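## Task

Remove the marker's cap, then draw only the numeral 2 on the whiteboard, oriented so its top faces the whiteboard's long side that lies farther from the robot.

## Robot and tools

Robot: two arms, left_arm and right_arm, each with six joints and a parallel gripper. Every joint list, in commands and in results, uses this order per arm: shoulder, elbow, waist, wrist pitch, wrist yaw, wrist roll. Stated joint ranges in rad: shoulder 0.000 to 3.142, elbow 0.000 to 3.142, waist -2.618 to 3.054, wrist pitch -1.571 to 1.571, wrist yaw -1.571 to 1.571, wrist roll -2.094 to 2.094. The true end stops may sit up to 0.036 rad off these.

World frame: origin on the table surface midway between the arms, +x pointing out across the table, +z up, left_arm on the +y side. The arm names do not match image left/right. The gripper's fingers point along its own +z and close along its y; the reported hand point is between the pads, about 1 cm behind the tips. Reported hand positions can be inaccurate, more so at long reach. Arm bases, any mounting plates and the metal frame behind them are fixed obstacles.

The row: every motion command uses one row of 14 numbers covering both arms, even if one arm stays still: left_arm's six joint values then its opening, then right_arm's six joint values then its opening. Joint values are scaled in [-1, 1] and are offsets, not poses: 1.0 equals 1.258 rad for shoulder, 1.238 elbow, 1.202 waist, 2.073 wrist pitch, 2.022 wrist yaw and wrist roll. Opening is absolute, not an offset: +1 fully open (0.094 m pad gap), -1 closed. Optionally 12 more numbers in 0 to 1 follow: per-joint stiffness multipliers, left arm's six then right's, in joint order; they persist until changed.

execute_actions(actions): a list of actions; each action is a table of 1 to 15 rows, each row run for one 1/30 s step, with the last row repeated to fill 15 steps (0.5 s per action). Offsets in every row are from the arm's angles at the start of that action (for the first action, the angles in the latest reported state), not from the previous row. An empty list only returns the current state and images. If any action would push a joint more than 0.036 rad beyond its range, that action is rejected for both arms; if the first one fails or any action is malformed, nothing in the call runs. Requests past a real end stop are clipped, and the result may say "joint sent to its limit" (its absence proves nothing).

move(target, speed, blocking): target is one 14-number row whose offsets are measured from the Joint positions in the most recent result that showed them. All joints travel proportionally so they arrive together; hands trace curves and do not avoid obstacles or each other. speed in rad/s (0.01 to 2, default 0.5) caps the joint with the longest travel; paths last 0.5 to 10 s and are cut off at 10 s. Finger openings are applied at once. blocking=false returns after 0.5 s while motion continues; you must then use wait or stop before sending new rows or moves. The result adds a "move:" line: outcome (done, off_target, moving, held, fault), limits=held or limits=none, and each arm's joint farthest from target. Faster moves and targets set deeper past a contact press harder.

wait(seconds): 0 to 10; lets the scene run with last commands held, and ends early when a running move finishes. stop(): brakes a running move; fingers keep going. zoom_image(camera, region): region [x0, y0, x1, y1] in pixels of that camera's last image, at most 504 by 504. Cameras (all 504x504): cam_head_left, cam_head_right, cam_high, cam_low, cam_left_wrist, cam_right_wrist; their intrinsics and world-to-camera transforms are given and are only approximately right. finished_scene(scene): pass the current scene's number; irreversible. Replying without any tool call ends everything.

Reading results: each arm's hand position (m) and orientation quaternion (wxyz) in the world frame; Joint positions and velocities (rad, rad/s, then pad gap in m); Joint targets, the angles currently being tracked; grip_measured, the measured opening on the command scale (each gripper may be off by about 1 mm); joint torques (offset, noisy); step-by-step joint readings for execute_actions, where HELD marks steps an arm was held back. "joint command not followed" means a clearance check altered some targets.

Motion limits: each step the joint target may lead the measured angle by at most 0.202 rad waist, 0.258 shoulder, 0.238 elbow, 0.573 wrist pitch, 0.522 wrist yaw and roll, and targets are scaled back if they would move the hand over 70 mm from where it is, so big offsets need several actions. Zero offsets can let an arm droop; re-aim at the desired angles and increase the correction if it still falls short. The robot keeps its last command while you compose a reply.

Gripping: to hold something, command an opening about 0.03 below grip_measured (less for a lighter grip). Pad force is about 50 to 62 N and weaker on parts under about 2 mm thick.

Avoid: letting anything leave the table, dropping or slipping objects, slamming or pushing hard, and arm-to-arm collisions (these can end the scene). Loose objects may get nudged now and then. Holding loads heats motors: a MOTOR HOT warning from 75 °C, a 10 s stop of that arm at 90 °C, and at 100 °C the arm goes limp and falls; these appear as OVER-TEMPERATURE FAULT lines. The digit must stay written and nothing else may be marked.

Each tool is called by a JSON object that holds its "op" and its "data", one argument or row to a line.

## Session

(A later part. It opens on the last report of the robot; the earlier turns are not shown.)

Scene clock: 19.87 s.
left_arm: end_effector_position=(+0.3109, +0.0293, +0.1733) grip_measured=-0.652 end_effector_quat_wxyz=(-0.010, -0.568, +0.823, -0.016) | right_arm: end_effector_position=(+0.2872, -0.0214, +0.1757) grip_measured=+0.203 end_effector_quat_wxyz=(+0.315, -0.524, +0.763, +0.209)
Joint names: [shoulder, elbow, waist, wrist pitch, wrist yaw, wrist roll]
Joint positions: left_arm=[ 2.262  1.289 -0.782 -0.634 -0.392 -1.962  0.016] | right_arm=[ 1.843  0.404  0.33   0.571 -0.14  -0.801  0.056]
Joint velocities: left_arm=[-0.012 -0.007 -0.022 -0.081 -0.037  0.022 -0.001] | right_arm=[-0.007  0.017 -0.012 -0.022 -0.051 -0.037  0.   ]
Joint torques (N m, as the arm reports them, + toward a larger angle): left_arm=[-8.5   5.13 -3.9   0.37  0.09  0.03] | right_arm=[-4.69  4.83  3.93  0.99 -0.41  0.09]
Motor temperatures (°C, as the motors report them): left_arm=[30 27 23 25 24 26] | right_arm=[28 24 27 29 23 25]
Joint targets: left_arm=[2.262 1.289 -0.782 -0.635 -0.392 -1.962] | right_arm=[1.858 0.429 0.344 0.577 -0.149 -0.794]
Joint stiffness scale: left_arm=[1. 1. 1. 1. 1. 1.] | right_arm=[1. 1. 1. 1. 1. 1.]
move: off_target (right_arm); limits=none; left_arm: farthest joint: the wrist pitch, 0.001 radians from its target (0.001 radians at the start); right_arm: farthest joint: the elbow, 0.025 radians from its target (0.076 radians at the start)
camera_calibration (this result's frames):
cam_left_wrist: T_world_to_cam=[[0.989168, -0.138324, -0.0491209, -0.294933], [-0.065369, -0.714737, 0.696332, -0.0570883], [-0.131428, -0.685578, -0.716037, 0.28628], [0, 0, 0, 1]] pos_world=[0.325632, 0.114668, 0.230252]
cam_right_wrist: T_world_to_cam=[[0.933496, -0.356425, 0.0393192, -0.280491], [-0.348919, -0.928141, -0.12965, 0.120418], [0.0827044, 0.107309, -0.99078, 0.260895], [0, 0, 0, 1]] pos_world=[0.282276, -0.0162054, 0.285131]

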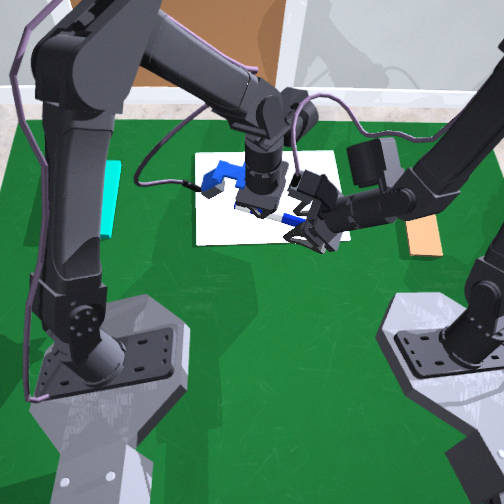

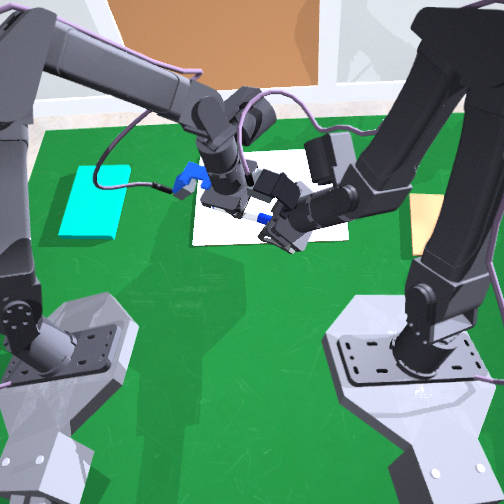

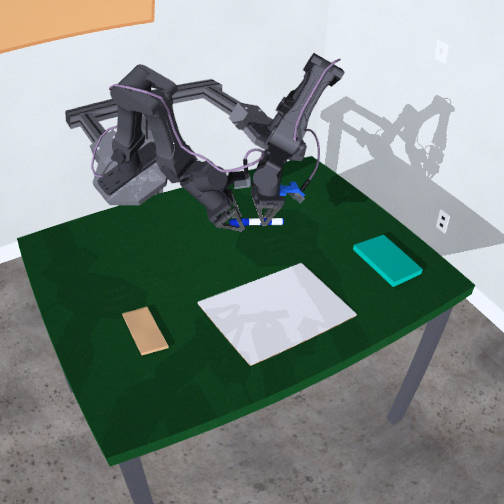

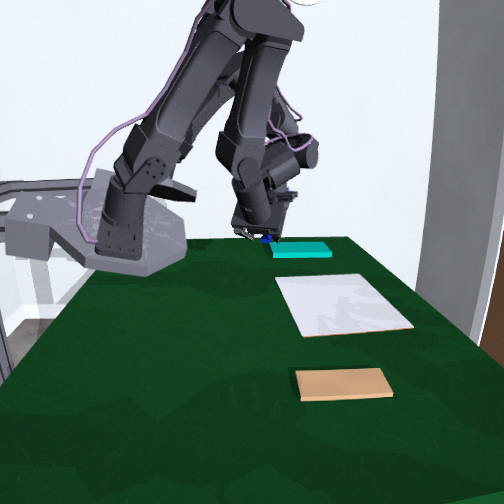

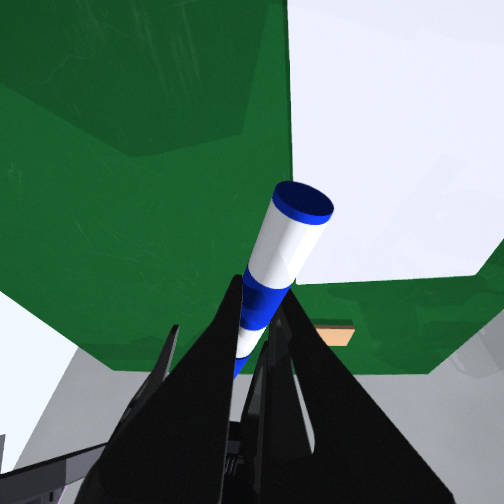

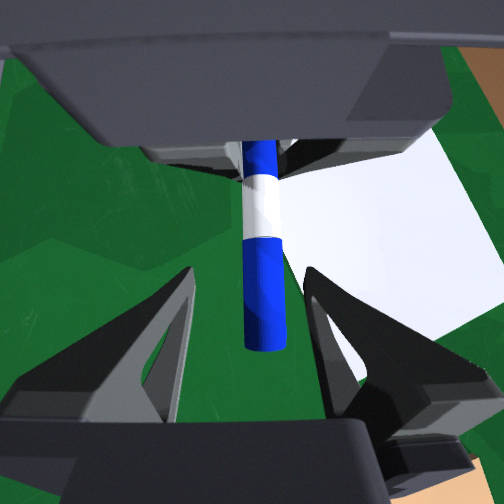

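{"op": "execute_actions", "data": {
  "actions": [
    [[0,0,0,0,0,0,-0.75,0,0.01,0,0,0,0,-0.1],[0,0,0,0,0,0,-0.75,0,0.01,0,0,0,0,-0.4],[0,0,0,0,0,0,-0.75,0,0.01,0,0,0,0,-0.6],[0,0,0,0,0,0,-0.75,0,0.01,0,0,0,0,-0.75]],
    [[0,0,0,0,0,0,-0.8,0,0.01,0,0,0,0,-0.8]]
  ]
}}

{"op": "zoom_image", "data": {
  "camera": "cam_high",
  "region": [190,170,310,250]
}}

Scene clock: 21.17 s.
left_arm: end_effector_position=(+0.3090, +0.0296, +0.1733) grip_measured=-0.652 end_effector_quat_wxyz=(-0.013, -0.566, +0.824, -0.014) | right_arm: end_effector_position=(+0.2895, -0.0238, +0.1744) grip_measured=-0.618 end_effector_quat_wxyz=(+0.315, -0.522, +0.766, +0.201)
Joint names: [shoulder, elbow, waist, wrist pitch, wrist yaw, wrist roll]
Joint positions: left_arm=[ 2.262  1.289 -0.782 -0.641 -0.386 -1.96   0.016] | right_arm=[ 1.843  0.404  0.328  0.574 -0.124 -0.8    0.018]
Joint velocities: left_arm=[-0.022 -0.022 -0.007  0.007  0.007  0.037 -0.   ] | right_arm=[-0.002  0.012  0.002  0.066  0.022 -0.007 -0.001]
Joint torques (N m, as the arm reports them, + toward a larger angle): left_arm=[-8.5   5.1  -3.92  0.38  0.08  0.02] | right_arm=[-6.05  3.75  2.57  0.92 -0.32  0.01]
Motor temperatures (°C, as the motors report them): left_arm=[30 27 23 25 24 26] | right_arm=[28 24 27 29 23 25]
Joint targets: left_arm=[2.262 1.289 -0.782 -0.641 -0.386 -1.960] | right_arm=[1.843 0.417 0.328 0.574 -0.126 -0.800]
Joint stiffness scale: left_arm=[1. 1. 1. 1. 1. 1.] | right_arm=[1. 1. 1. 1. 1. 1.]
Step readings (joint positions; steps 1 to 15: 1st action; 16 to 30: 2nd action):
0: left_arm=[2.262 1.289 -0.782 -0.634 -0.392 -1.962] | right_arm=[1.843 0.404 0.330 0.571 -0.139 -0.800]
1: left_arm=[2.262 1.289 -0.782 -0.634 -0.392 -1.962] | right_arm=[1.843 0.404 0.330 0.571 -0.138 -0.800]
2: left_arm=[2.262 1.289 -0.782 -0.634 -0.392 -1.962] | right_arm=[1.843 0.404 0.330 0.571 -0.136 -0.800]
4: left_arm=[2.262 1.289 -0.782 -0.641 -0.388 -1.960] | right_arm=[1.843 0.404 0.328 0.574 -0.128 -0.800]
8: left_arm=[2.262 1.289 -0.782 -0.641 -0.386 -1.960] | right_arm=[1.843 0.404 0.328 0.574 -0.126 -0.800]
15: left_arm=[2.262 1.289 -0.782 -0.641 -0.386 -1.960] | right_arm=[1.843 0.404 0.328 0.574 -0.126 -0.800]
16: left_arm=[2.262 1.289 -0.782 -0.641 -0.386 -1.960] | right_arm=[1.843 0.404 0.328 0.574 -0.125 -0.800]
17: left_arm=[2.262 1.289 -0.782 -0.641 -0.386 -1.960] | right_arm=[1.843 0.404 0.328 0.574 -0.124 -0.800]
19: left_arm=[2.262 1.289 -0.782 -0.641 -0.386 -1.960] | right_arm=[1.843 0.404 0.328 0.574 -0.124 -0.800]
23: left_arm=[2.262 1.289 -0.782 -0.641 -0.386 -1.960] | right_arm=[1.843 0.404 0.328 0.574 -0.124 -0.800]
30: Joint positions above
camera_calibration (this result's frames):
cam_left_wrist: T_world_to_cam=[[0.98801, -0.143345, -0.0573477, -0.29113], [-0.0631522, -0.71417, 0.697117, -0.057864], [-0.140885, -0.685137, -0.71466, 0.288877], [0, 0, 0, 1]] pos_world=[0.324683, 0.114864, 0.230091]
cam_right_wrist: T_world_to_cam=[[0.929205, -0.366367, 0.0485034, -0.283999], [-0.358764, -0.925745, -0.119522, 0.11994], [0.0886907, 0.0936594, -0.991646, 0.257809], [0, 0, 0, 1]] pos_world=[0.284058, -0.01716, 0.283765]

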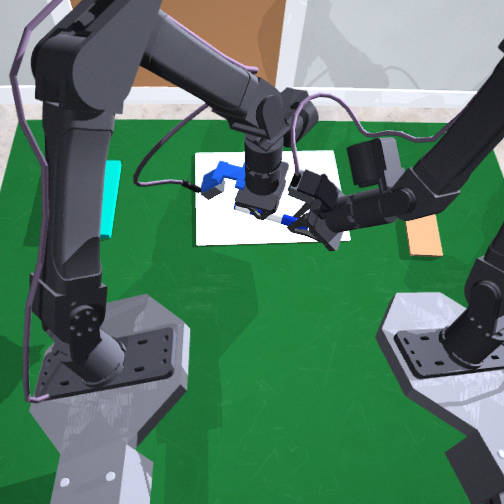

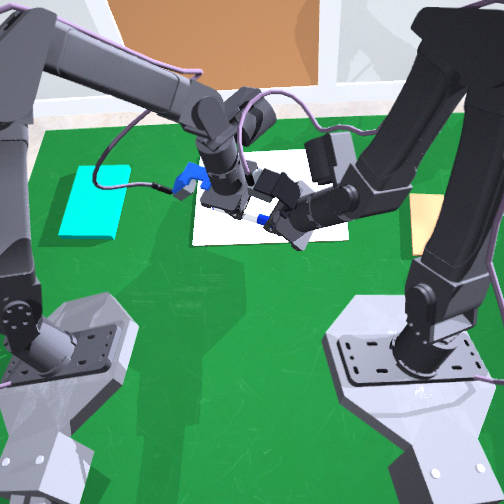

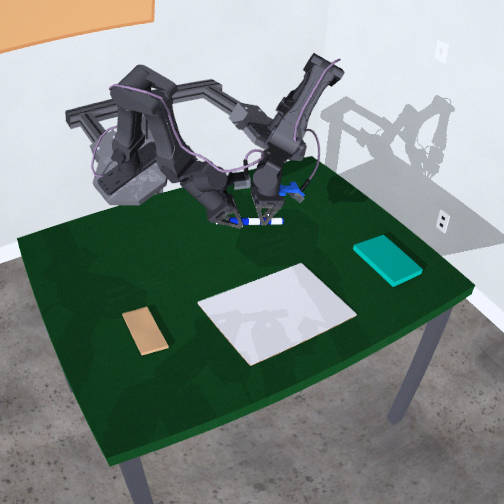

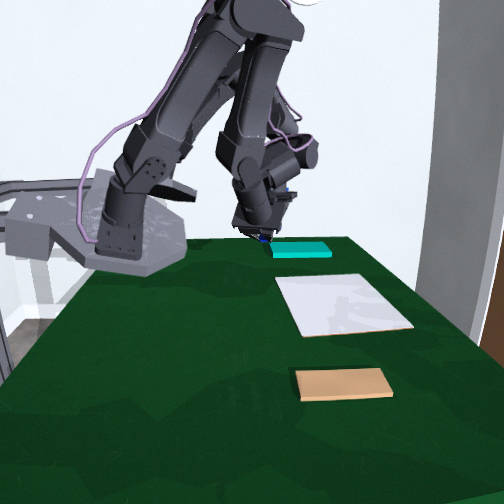

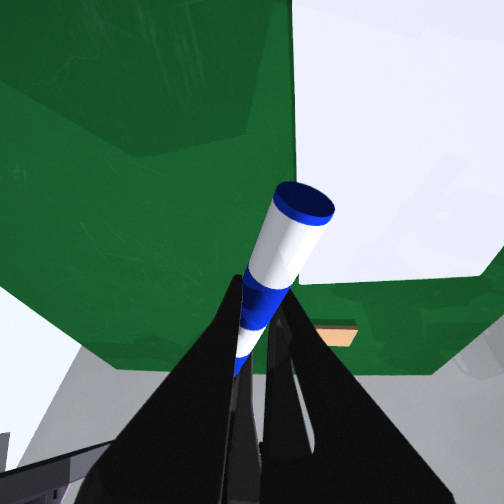

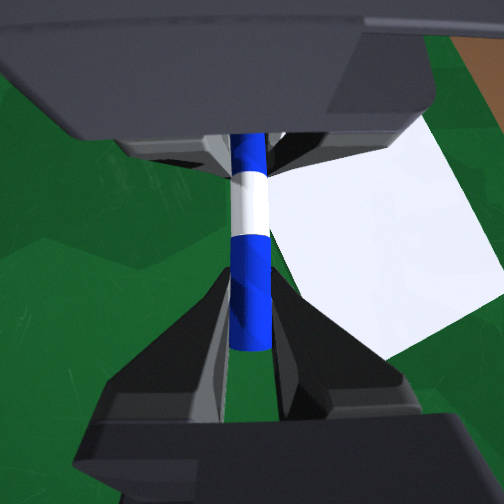

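Region (190, 170, 310, 250) of cam_high's 504x504 image, scaled by 4.200, with more detail than that image has.

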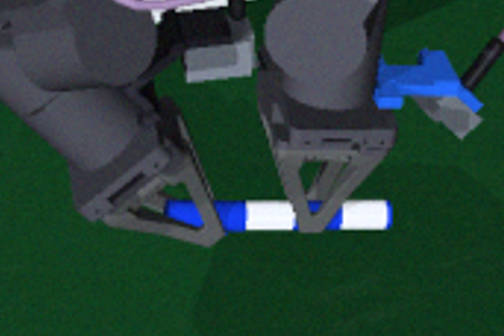

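{"op": "execute_actions", "data": {
  "actions": [
    [[0,0,0,0,-0.02,0,-0.8,-0.012,-0.016,-0.018,0,-0.006,-0.008,-0.8],[0,0,0,0,-0.04,0,-0.8,-0.025,-0.032,-0.036,-0.002,-0.012,-0.016,-0.8],[0,0,0,0,-0.06,0,-0.8,-0.038,-0.048,-0.054,-0.003,-0.018,-0.024,-0.8],[0,0,0,0,-0.08,0,-0.8,-0.051,-0.064,-0.072,-0.004,-0.024,-0.032,-0.8],[0,0,0,0,-0.1,0,-0.8,-0.064,-0.08,-0.09,-0.005,-0.03,-0.04,-0.8]]
  ]
}}

Scene clock: 22.00 s.
left_arm: end_effector_position=(+0.3333, +0.0509, +0.1749) grip_measured=-0.651 end_effector_quat_wxyz=(+0.075, -0.569, +0.819, -0.001) | right_arm: end_effector_position=(+0.2730, -0.0600, +0.1612) grip_measured=-0.618 end_effector_quat_wxyz=(+0.292, -0.520, +0.779, +0.194)
Joint names: [shoulder, elbow, waist, wrist pitch, wrist yaw, wrist roll]
Joint positions: left_arm=[ 2.262  1.289 -0.78  -0.626 -0.563 -1.96   0.016] | right_arm=[ 1.79   0.316  0.218  0.56  -0.161 -0.87   0.018]
Joint velocities: left_arm=[-0.007 -0.012 -0.012 -0.007 -0.095 -0.007 -0.001] | right_arm=[ 0.012 -0.007  0.007 -0.007  0.007  0.037 -0.   ]
Joint torques (N m, as the arm reports them, + toward a larger angle): left_arm=[-8.51  5.13 -4.1   0.21 -0.17  0.02] | right_arm=[-7.89  1.26  2.4   0.81 -0.6  -0.03]
Motor temperatures (°C, as the motors report them): left_arm=[30 27 23 25 24 26] | right_arm=[28 24 27 29 23 25]
Joint targets: left_arm=[2.262 1.289 -0.782 -0.641 -0.588 -1.960] | right_arm=[1.762 0.305 0.220 0.563 -0.184 -0.881]
Joint stiffness scale: left_arm=[1. 1. 1. 1. 1. 1.] | right_arm=[1. 1. 1. 1. 1. 1.]
Step readings (joint positions):
0: left_arm=[2.262 1.289 -0.782 -0.641 -0.386 -1.960] | right_arm=[1.843 0.404 0.328 0.574 -0.124 -0.800]
1: left_arm=[2.262 1.289 -0.782 -0.641 -0.388 -1.960] | right_arm=[1.843 0.404 0.326 0.574 -0.125 -0.802]
2: left_arm=[2.262 1.289 -0.782 -0.638 -0.394 -1.960] | right_arm=[1.843 0.403 0.319 0.576 -0.132 -0.807]
4: left_arm=[2.262 1.289 -0.784 -0.626 -0.408 -1.960] | right_arm=[1.831 0.390 0.292 0.586 -0.154 -0.823]
8: left_arm=[2.262 1.289 -0.780 -0.626 -0.508 -1.960] | right_arm=[1.791 0.328 0.221 0.576 -0.159 -0.852]
15: Joint positions above
camera_calibration (this result's frames):
cam_left_wrist: T_world_to_cam=[[0.989871, -0.130908, 0.0549437, -0.332813], [-0.137843, -0.793552, 0.592684, 0.00501875], [-0.0339863, -0.594254, -0.803559, 0.283362], [0, 0, 0, 1]] pos_world=[0.339765, 0.128804, 0.243009]
cam_right_wrist: T_world_to_cam=[[0.92603, -0.37635, 0.0288032, -0.277853], [-0.373635, -0.924818, -0.0714717, 0.0753397], [0.0535361, 0.055423, -0.997027, 0.257723], [0, 0, 0, 1]] pos_world=[0.271653, -0.0491785, 0.270344]

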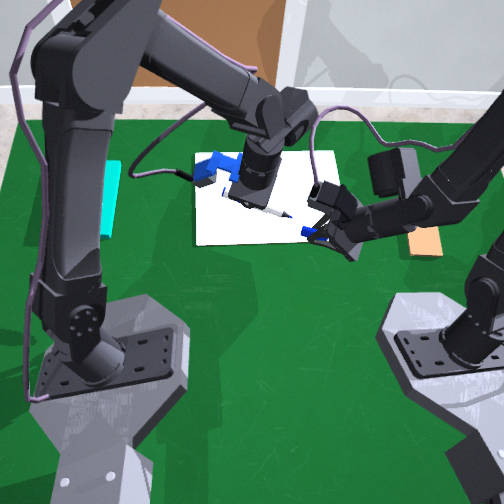

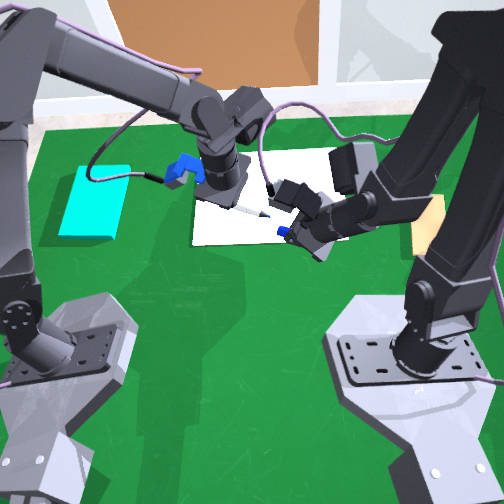

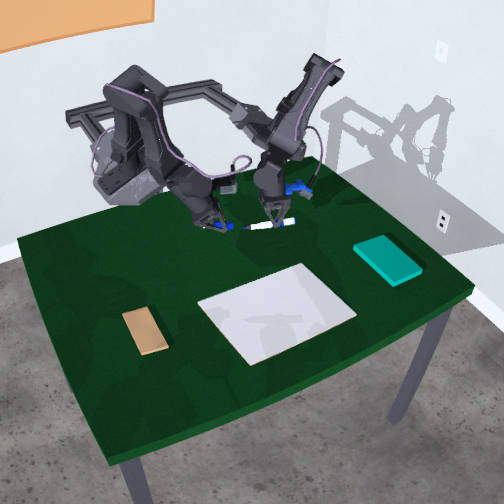

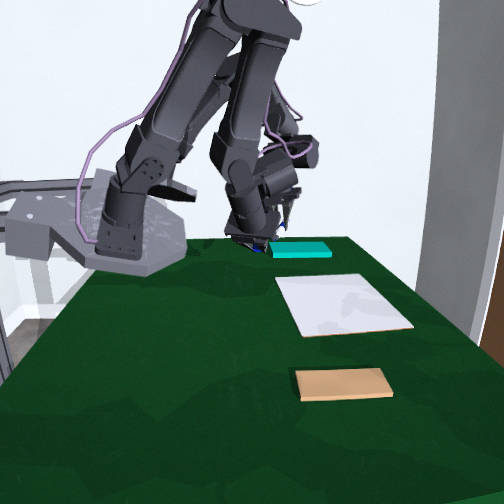

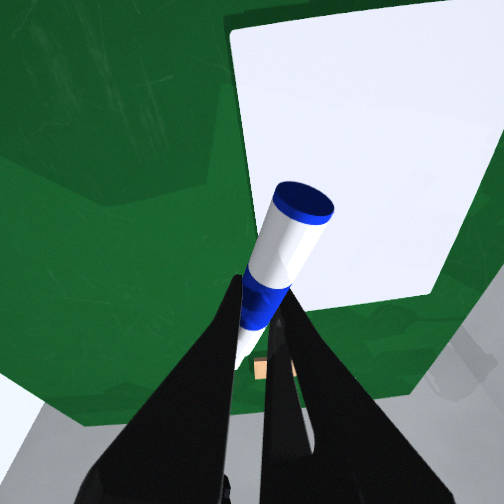

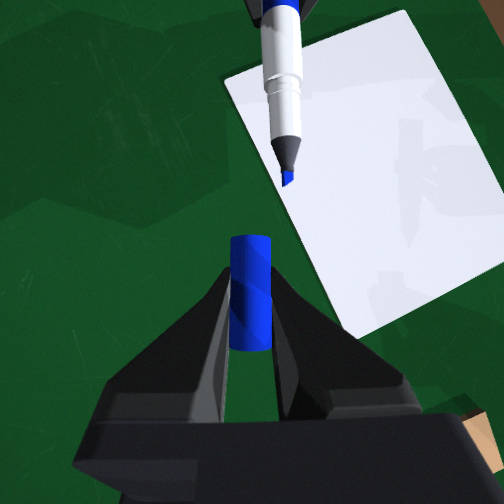

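{"op": "move", "data": {
  "target": [0,0,0,0,0,0,-0.8, -0.217,0.187,-0.6,-0.06,0,0.17,-0.8],
  "speed": 1.0
}}

{"op": "move", "data": {
  "target": [0,0.01,0.29,0.6,0.2,0.7,-0.8, 0,0.01,0,0,0,0,-0.8],
  "speed": 1.2
}}

Scene clock: 28.03 s.
left_arm: end_effector_position=(+0.3332, +0.0509, +0.1749) grip_measured=-0.651 end_effector_quat_wxyz=(+0.074, -0.569, +0.819, -0.001) | right_arm: end_effector_position=(+0.4050, -0.3285, +0.1729) grip_measured=-0.619 end_effector_quat_wxyz=(+0.331, -0.080, +0.940, +0.010)
Joint names: [shoulder, elbow, waist, wrist pitch, wrist yaw, wrist roll]
Joint positions: left_arm=[ 2.262  1.289 -0.78  -0.626 -0.563 -1.96   0.016] | right_arm=[ 1.545  0.526 -0.502  0.432 -0.147 -0.534  0.018]
Joint velocities: left_arm=[-0.007 -0.002 -0.012  0.037  0.022 -0.007 -0.001] | right_arm=[ 0.002 -0.002 -0.007 -0.051  0.007 -0.022 -0.001]
Joint torques (N m, as the arm reports them, + toward a larger angle): left_arm=[-8.53  5.17 -3.97  0.4  -0.03  0.03] | right_arm=[-9.41  5.76  1.02  1.07 -0.34  0.08]
Motor temperatures (°C, as the motors report them): left_arm=[30 27 23 24 24 26] | right_arm=[29 24 27 30 23 25]
Joint targets: left_arm=[2.262 1.289 -0.780 -0.626 -0.563 -1.960] | right_arm=[1.517 0.548 -0.503 0.435 -0.161 -0.527]
Joint stiffness scale: left_arm=[1. 1. 1. 1. 1. 1.] | right_arm=[1. 1. 1. 1. 1. 1.]
move: off_target (right_arm); limits=none; left_arm: farthest joint: the waist, 0.000 radians from its target (0.000 radians at the start); right_arm: farthest joint: the shoulder, 0.028 radians from its target (0.273 radians at the start)
camera_calibration (this result's frames):
cam_left_wrist: T_world_to_cam=[[0.989883, -0.130905, 0.0547236, -0.33274], [-0.137699, -0.793385, 0.592942, 0.00487757], [-0.0342022, -0.594478, -0.803384, 0.283376], [0, 0, 0, 1]] pos_world=[0.339738, 0.128773, 0.242976]
cam_right_wrist: T_world_to_cam=[[0.166445, -0.984232, 0.0598635, -0.398914], [-0.985352, -0.168305, -0.0274674, 0.365888], [0.0371096, -0.0544148, -0.997829, 0.247916], [0, 0, 0, 1]] pos_world=[0.417725, -0.317553, 0.281308]

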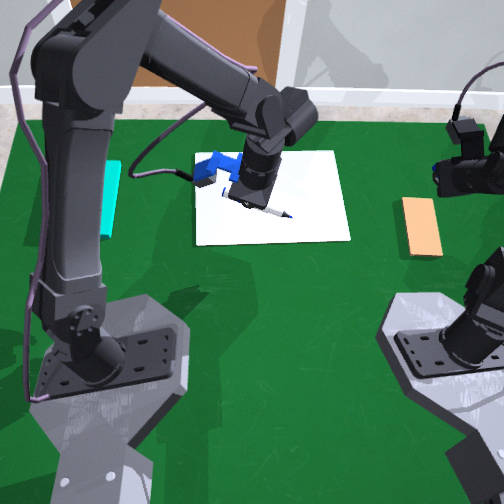

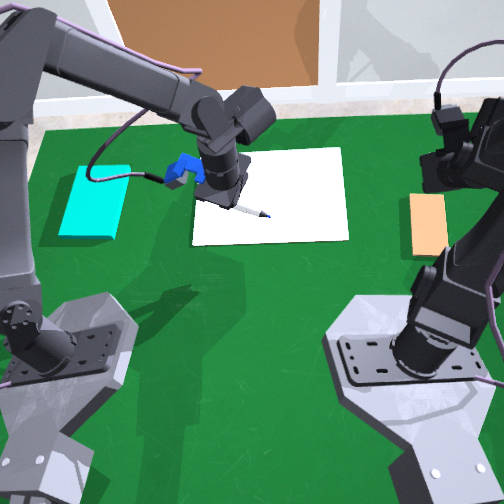

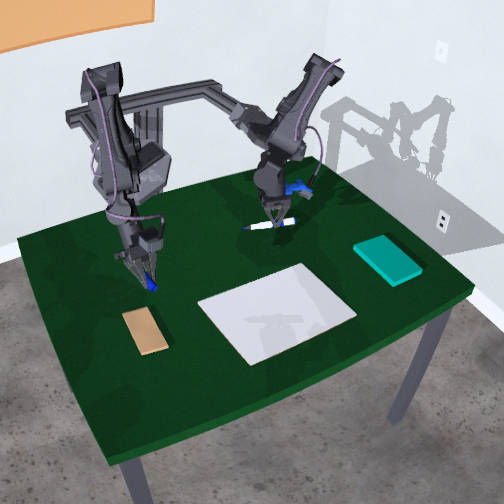

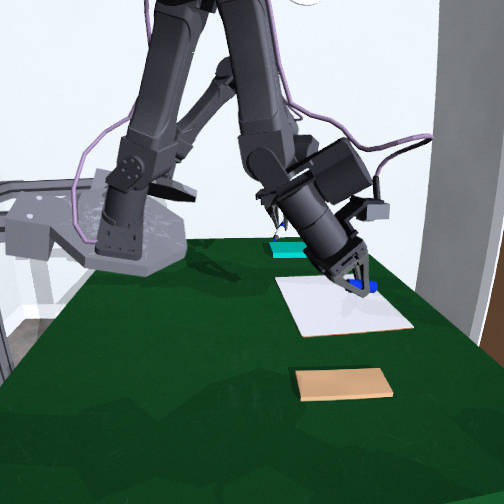

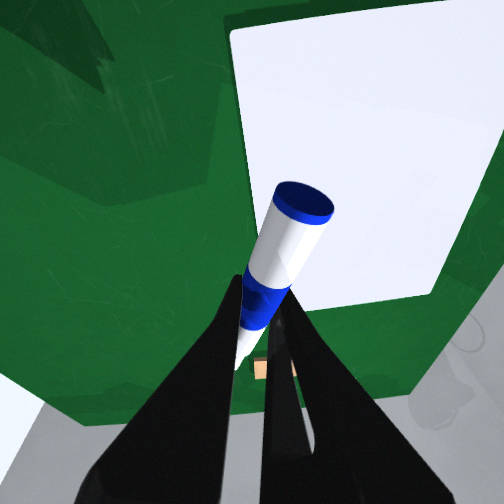

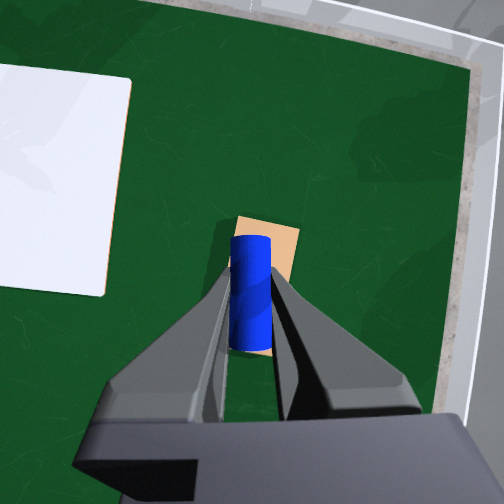

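Scene clock: 30.20 s.
left_arm: end_effector_position=(+0.5945, +0.0654, +0.2499) grip_measured=-0.652 end_effector_quat_wxyz=(+0.408, -0.228, +0.824, -0.320) | right_arm: end_effector_position=(+0.4043, -0.3288, +0.1723) grip_measured=-0.619 end_effector_quat_wxyz=(+0.329, -0.079, +0.941, +0.010)
Joint names: [shoulder, elbow, waist, wrist pitch, wrist yaw, wrist roll]
Joint positions: left_arm=[ 2.262  1.289 -0.423  0.613 -0.168 -0.556  0.016] | right_arm=[ 1.545  0.526 -0.502  0.429 -0.143 -0.534  0.018]
Joint velocities: left_arm=[-0.007 -0.027 -0.002 -0.051  0.051  0.007 -0.001] | right_arm=[ 0.017  0.002 -0.007 -0.022 -0.066 -0.007 -0.   ]
Joint torques (N m, as the arm reports them, + toward a larger angle): left_arm=[-10.14   6.66  -4.96   1.96   0.39   0.16] | right_arm=[-7.02  4.95  0.98  1.05 -0.21  0.02]
Motor temperatures (°C, as the motors report them): left_arm=[30 27 23 25 24 26] | right_arm=[29 24 27 30 23 25]
Joint targets: left_arm=[2.262 1.302 -0.431 0.618 -0.158 -0.545] | right_arm=[1.545 0.538 -0.502 0.432 -0.147 -0.534]
Joint stiffness scale: left_arm=[1. 1. 1. 1. 1. 1.] | right_arm=[1. 1. 1. 1. 1. 1.]
move: done; limits=none; left_arm: farthest joint: the elbow, 0.012 radians from its target (0.012 radians at the start); right_arm: farthest joint: the elbow, 0.013 radians from its target (0.013 radians at the start)
camera_calibration (this result's frames):
cam_left_wrist: T_world_to_cam=[[0.283111, -0.551202, 0.784872, -0.328379], [-0.927463, -0.365756, 0.0776815, 0.578206], [0.244253, -0.749933, -0.614769, 0.158741], [0, 0, 0, 1]] pos_world=[0.590459, 0.149524, 0.310409]
cam_right_wrist: T_world_to_cam=[[0.165144, -0.984387, 0.0609101, -0.398797], [-0.985725, -0.16679, -0.0229661, 0.364963], [0.0327667, -0.0562478, -0.997879, 0.248477], [0, 0, 0, 1]] pos_world=[0.417471, -0.317722, 0.280623]

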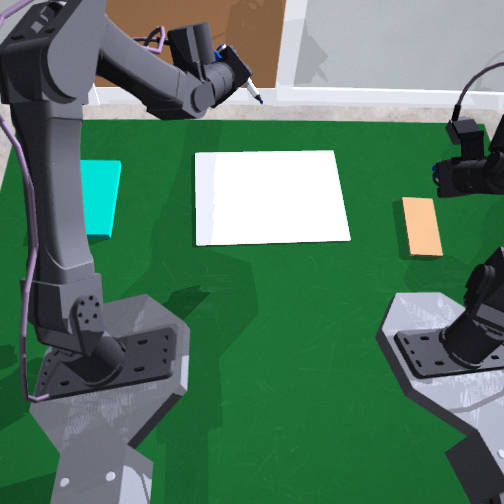

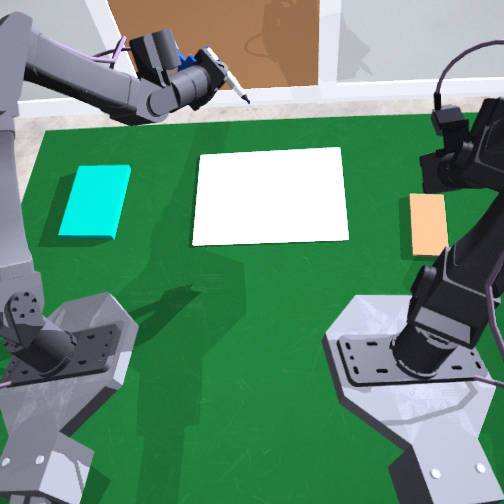

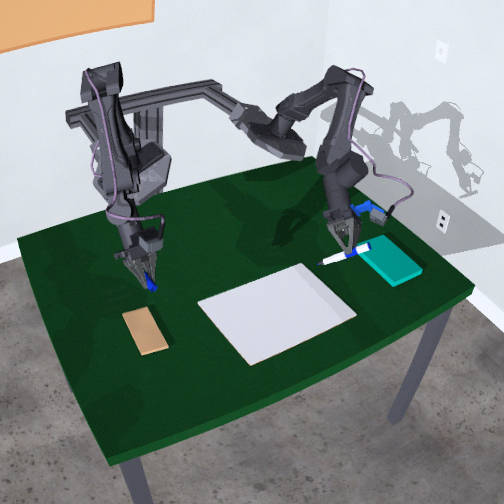

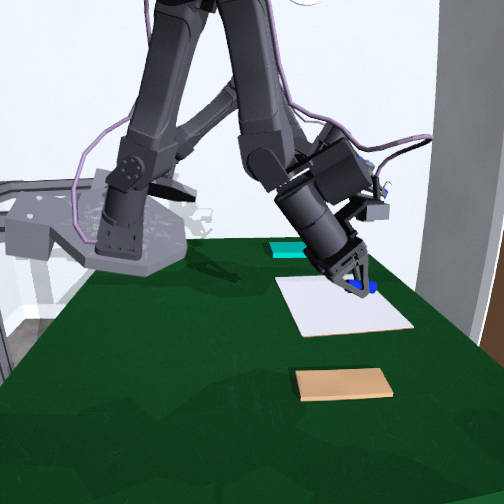

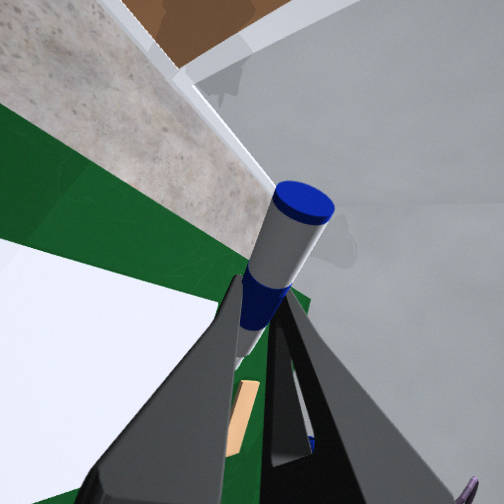

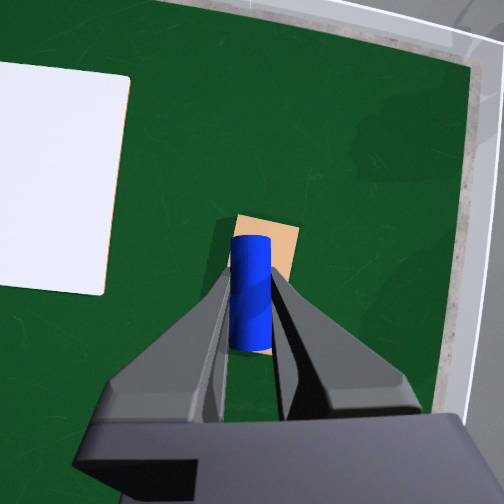

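{"op": "execute_actions", "data": {
  "actions": []
}}

Scene clock: 31.27 s.
left_arm: end_effector_position=(+0.5945, +0.0654, +0.2499) grip_measured=-0.652 end_effector_quat_wxyz=(+0.408, -0.227, +0.825, -0.319) | right_arm: end_effector_position=(+0.4043, -0.3288, +0.1723) grip_measured=-0.619 end_effector_quat_wxyz=(+0.329, -0.079, +0.941, +0.010)
Joint names: [shoulder, elbow, waist, wrist pitch, wrist yaw, wrist roll]
Joint positions: left_arm=[ 2.262  1.289 -0.423  0.613 -0.168 -0.555  0.016] | right_arm=[ 1.545  0.526 -0.502  0.429 -0.143 -0.534  0.018]
Joint velocities: left_arm=[-0.017 -0.012  0.017 -0.007  0.037  0.037 -0.   ] | right_arm=[-0.007  0.002 -0.007 -0.066  0.022 -0.037 -0.001]
Joint torques (N m, as the arm reports them, + toward a larger angle): left_arm=[-10.16   6.67  -5.04   1.9    0.38   0.16] | right_arm=[-7.03  4.92  1.09  1.05 -0.21  0.02]
Motor temperatures (°C, as the motors report them): left_arm=[31 27 23 25 24 26] | right_arm=[29 24 27 30 23 25]
Joint targets: left_arm=[2.262 1.302 -0.431 0.617 -0.158 -0.545] | right_arm=[1.545 0.538 -0.502 0.432 -0.147 -0.534]
Joint stiffness scale: left_arm=[1. 1. 1. 1. 1. 1.] | right_arm=[1. 1. 1. 1. 1. 1.]
camera_calibration (this result's frames):
cam_left_wrist: T_world_to_cam=[[0.282712, -0.551792, 0.784602, -0.328035], [-0.927613, -0.365476, 0.0772117, 0.578394], [0.244149, -0.749635, -0.615173, 0.158885], [0, 0, 0, 1]] pos_world=[0.590473, 0.149488, 0.31046]
cam_right_wrist: T_world_to_cam=[[0.165144, -0.984387, 0.0609101, -0.398797], [-0.985725, -0.16679, -0.0229661, 0.364963], [0.0327667, -0.0562478, -0.997879, 0.248477], [0, 0, 0, 1]] pos_world=[0.417471, -0.317722, 0.280623]

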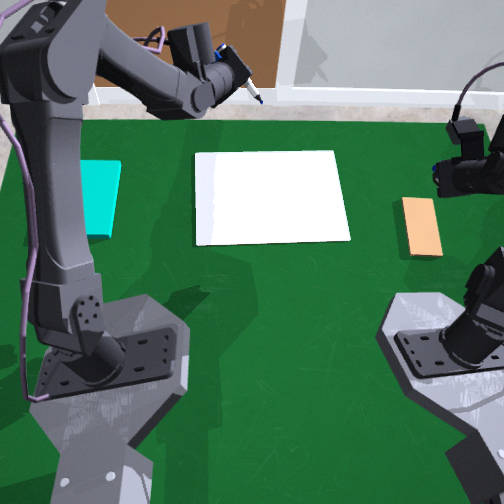

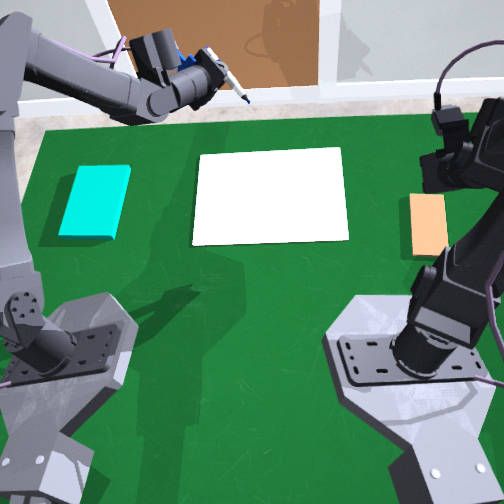

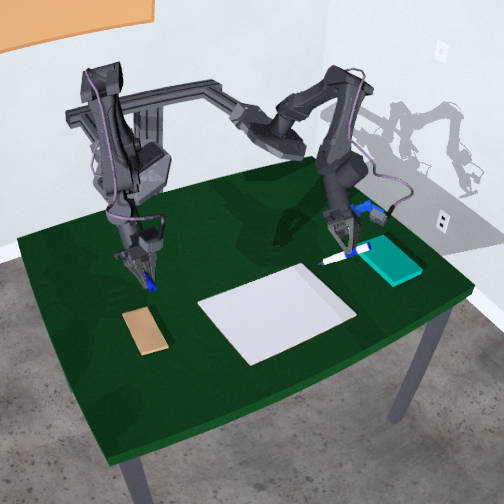

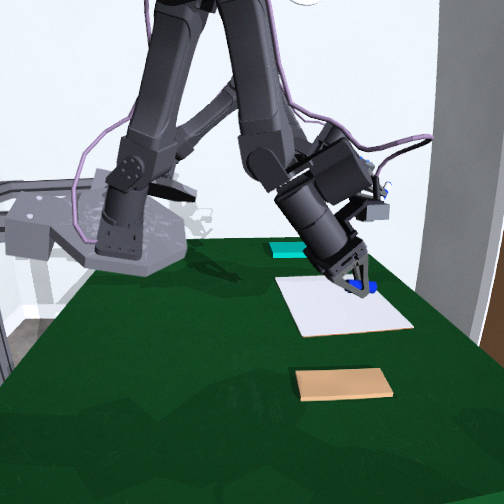

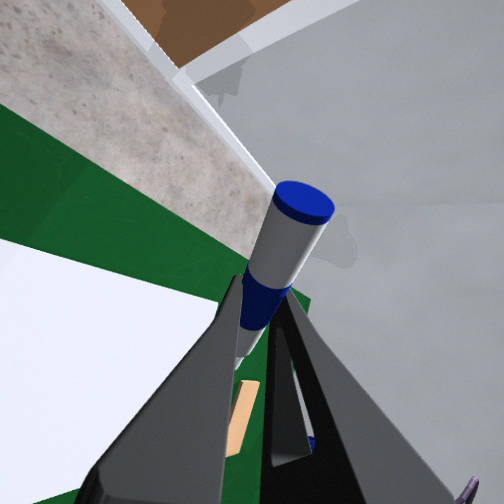

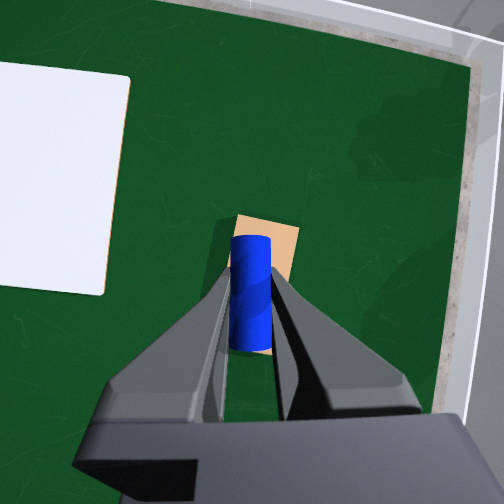

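{"op": "move", "data": {
  "target": [0.269,0.01,0.018,0.355,0.083,0.4525,-0.8,0,0.01,0,0,0,0,-0.8],
  "speed": 0.5
}}

Scene clock: 34.10 s.
left_arm: end_effector_position=(+0.5937, +0.0423, +0.2348) grip_measured=-0.653 end_effector_quat_wxyz=(+0.669, +0.111, +0.721, -0.143) | right_arm: end_effector_position=(+0.4036, -0.3291, +0.1717) grip_measured=-0.619 end_effector_quat_wxyz=(+0.327, -0.079, +0.942, +0.009)
Joint names: [shoulder, elbow, waist, wrist pitch, wrist yaw, wrist roll]
Joint positions: left_arm=[ 2.594  1.289 -0.401  1.343 -0.012  0.352  0.016] | right_arm=[ 1.545  0.526 -0.502  0.426 -0.14  -0.534  0.018]
Joint velocities: left_arm=[ 0.007  0.007 -0.007 -0.051  0.022  0.007  0.   ] | right_arm=[ 0.007  0.007 -0.007  0.037 -0.007 -0.051 -0.001]
Joint torques (N m, as the arm reports them, + toward a larger angle): left_arm=[-9.97  5.27 -4.57  1.96  0.46  0.12] | right_arm=[-7.    4.94  1.02  1.04 -0.21  0.02]
Motor temperatures (°C, as the motors report them): left_arm=[31 27 23 26 24 26] | right_arm=[29 24 27 30 23 25]
Joint targets: left_arm=[2.600 1.302 -0.402 1.349 -0.000 0.360] | right_arm=[1.545 0.538 -0.502 0.429 -0.143 -0.534]
Joint stiffness scale: left_arm=[1. 1. 1. 1. 1. 1.] | right_arm=[1. 1. 1. 1. 1. 1.]
move: done; limits=none; left_arm: farthest joint: the elbow, 0.012 radians from its target (0.012 radians at the start); right_arm: farthest joint: the elbow, 0.013 radians from its target (0.013 radians at the start)
camera_calibration (this result's frames):
cam_left_wrist: T_world_to_cam=[[-0.271796, -0.922419, 0.274355, 0.135972], [-0.753499, 0.0266377, -0.65691, 0.62281], [0.598638, -0.385271, -0.702281, -0.0729819], [0, 0, 0, 1]] pos_world=[0.549933, 0.0807149, 0.320572]
cam_right_wrist: T_world_to_cam=[[0.164054, -0.984519, 0.0617128, -0.398658], [-0.986037, -0.165477, -0.018654, 0.364011], [0.0285773, -0.0577909, -0.99792, 0.249088], [0, 0, 0, 1]] pos_world=[0.417212, -0.317856, 0.279963]

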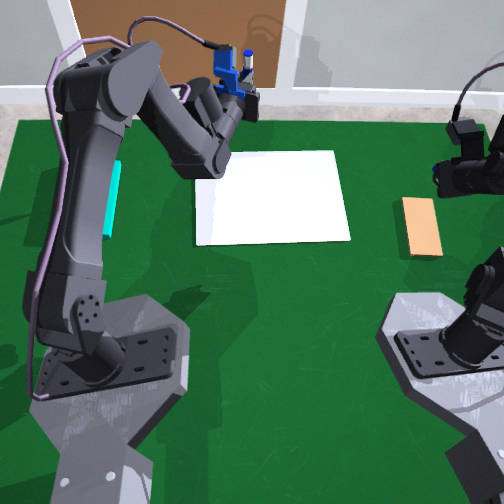

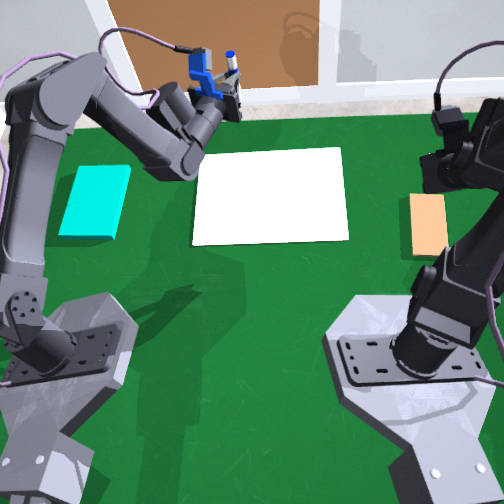

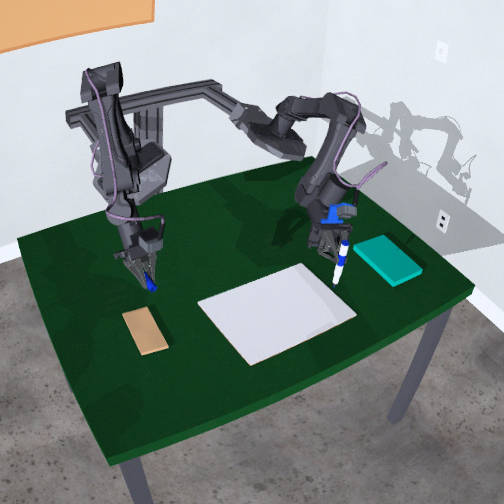

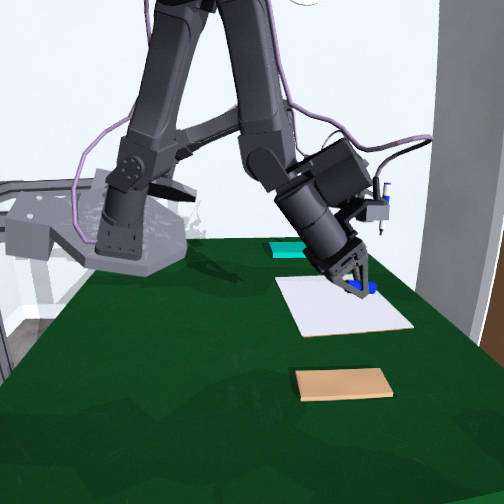

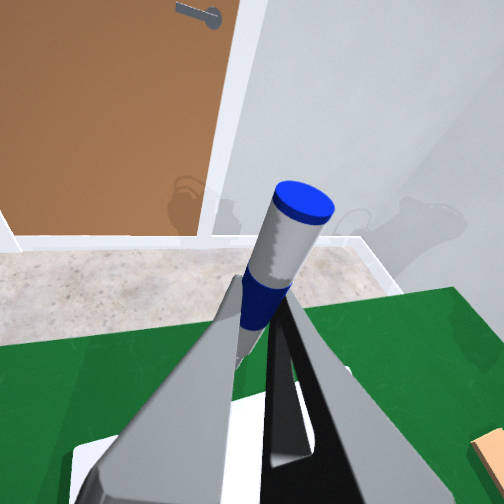

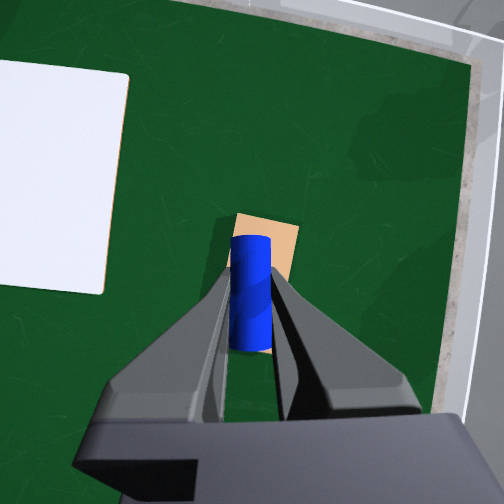

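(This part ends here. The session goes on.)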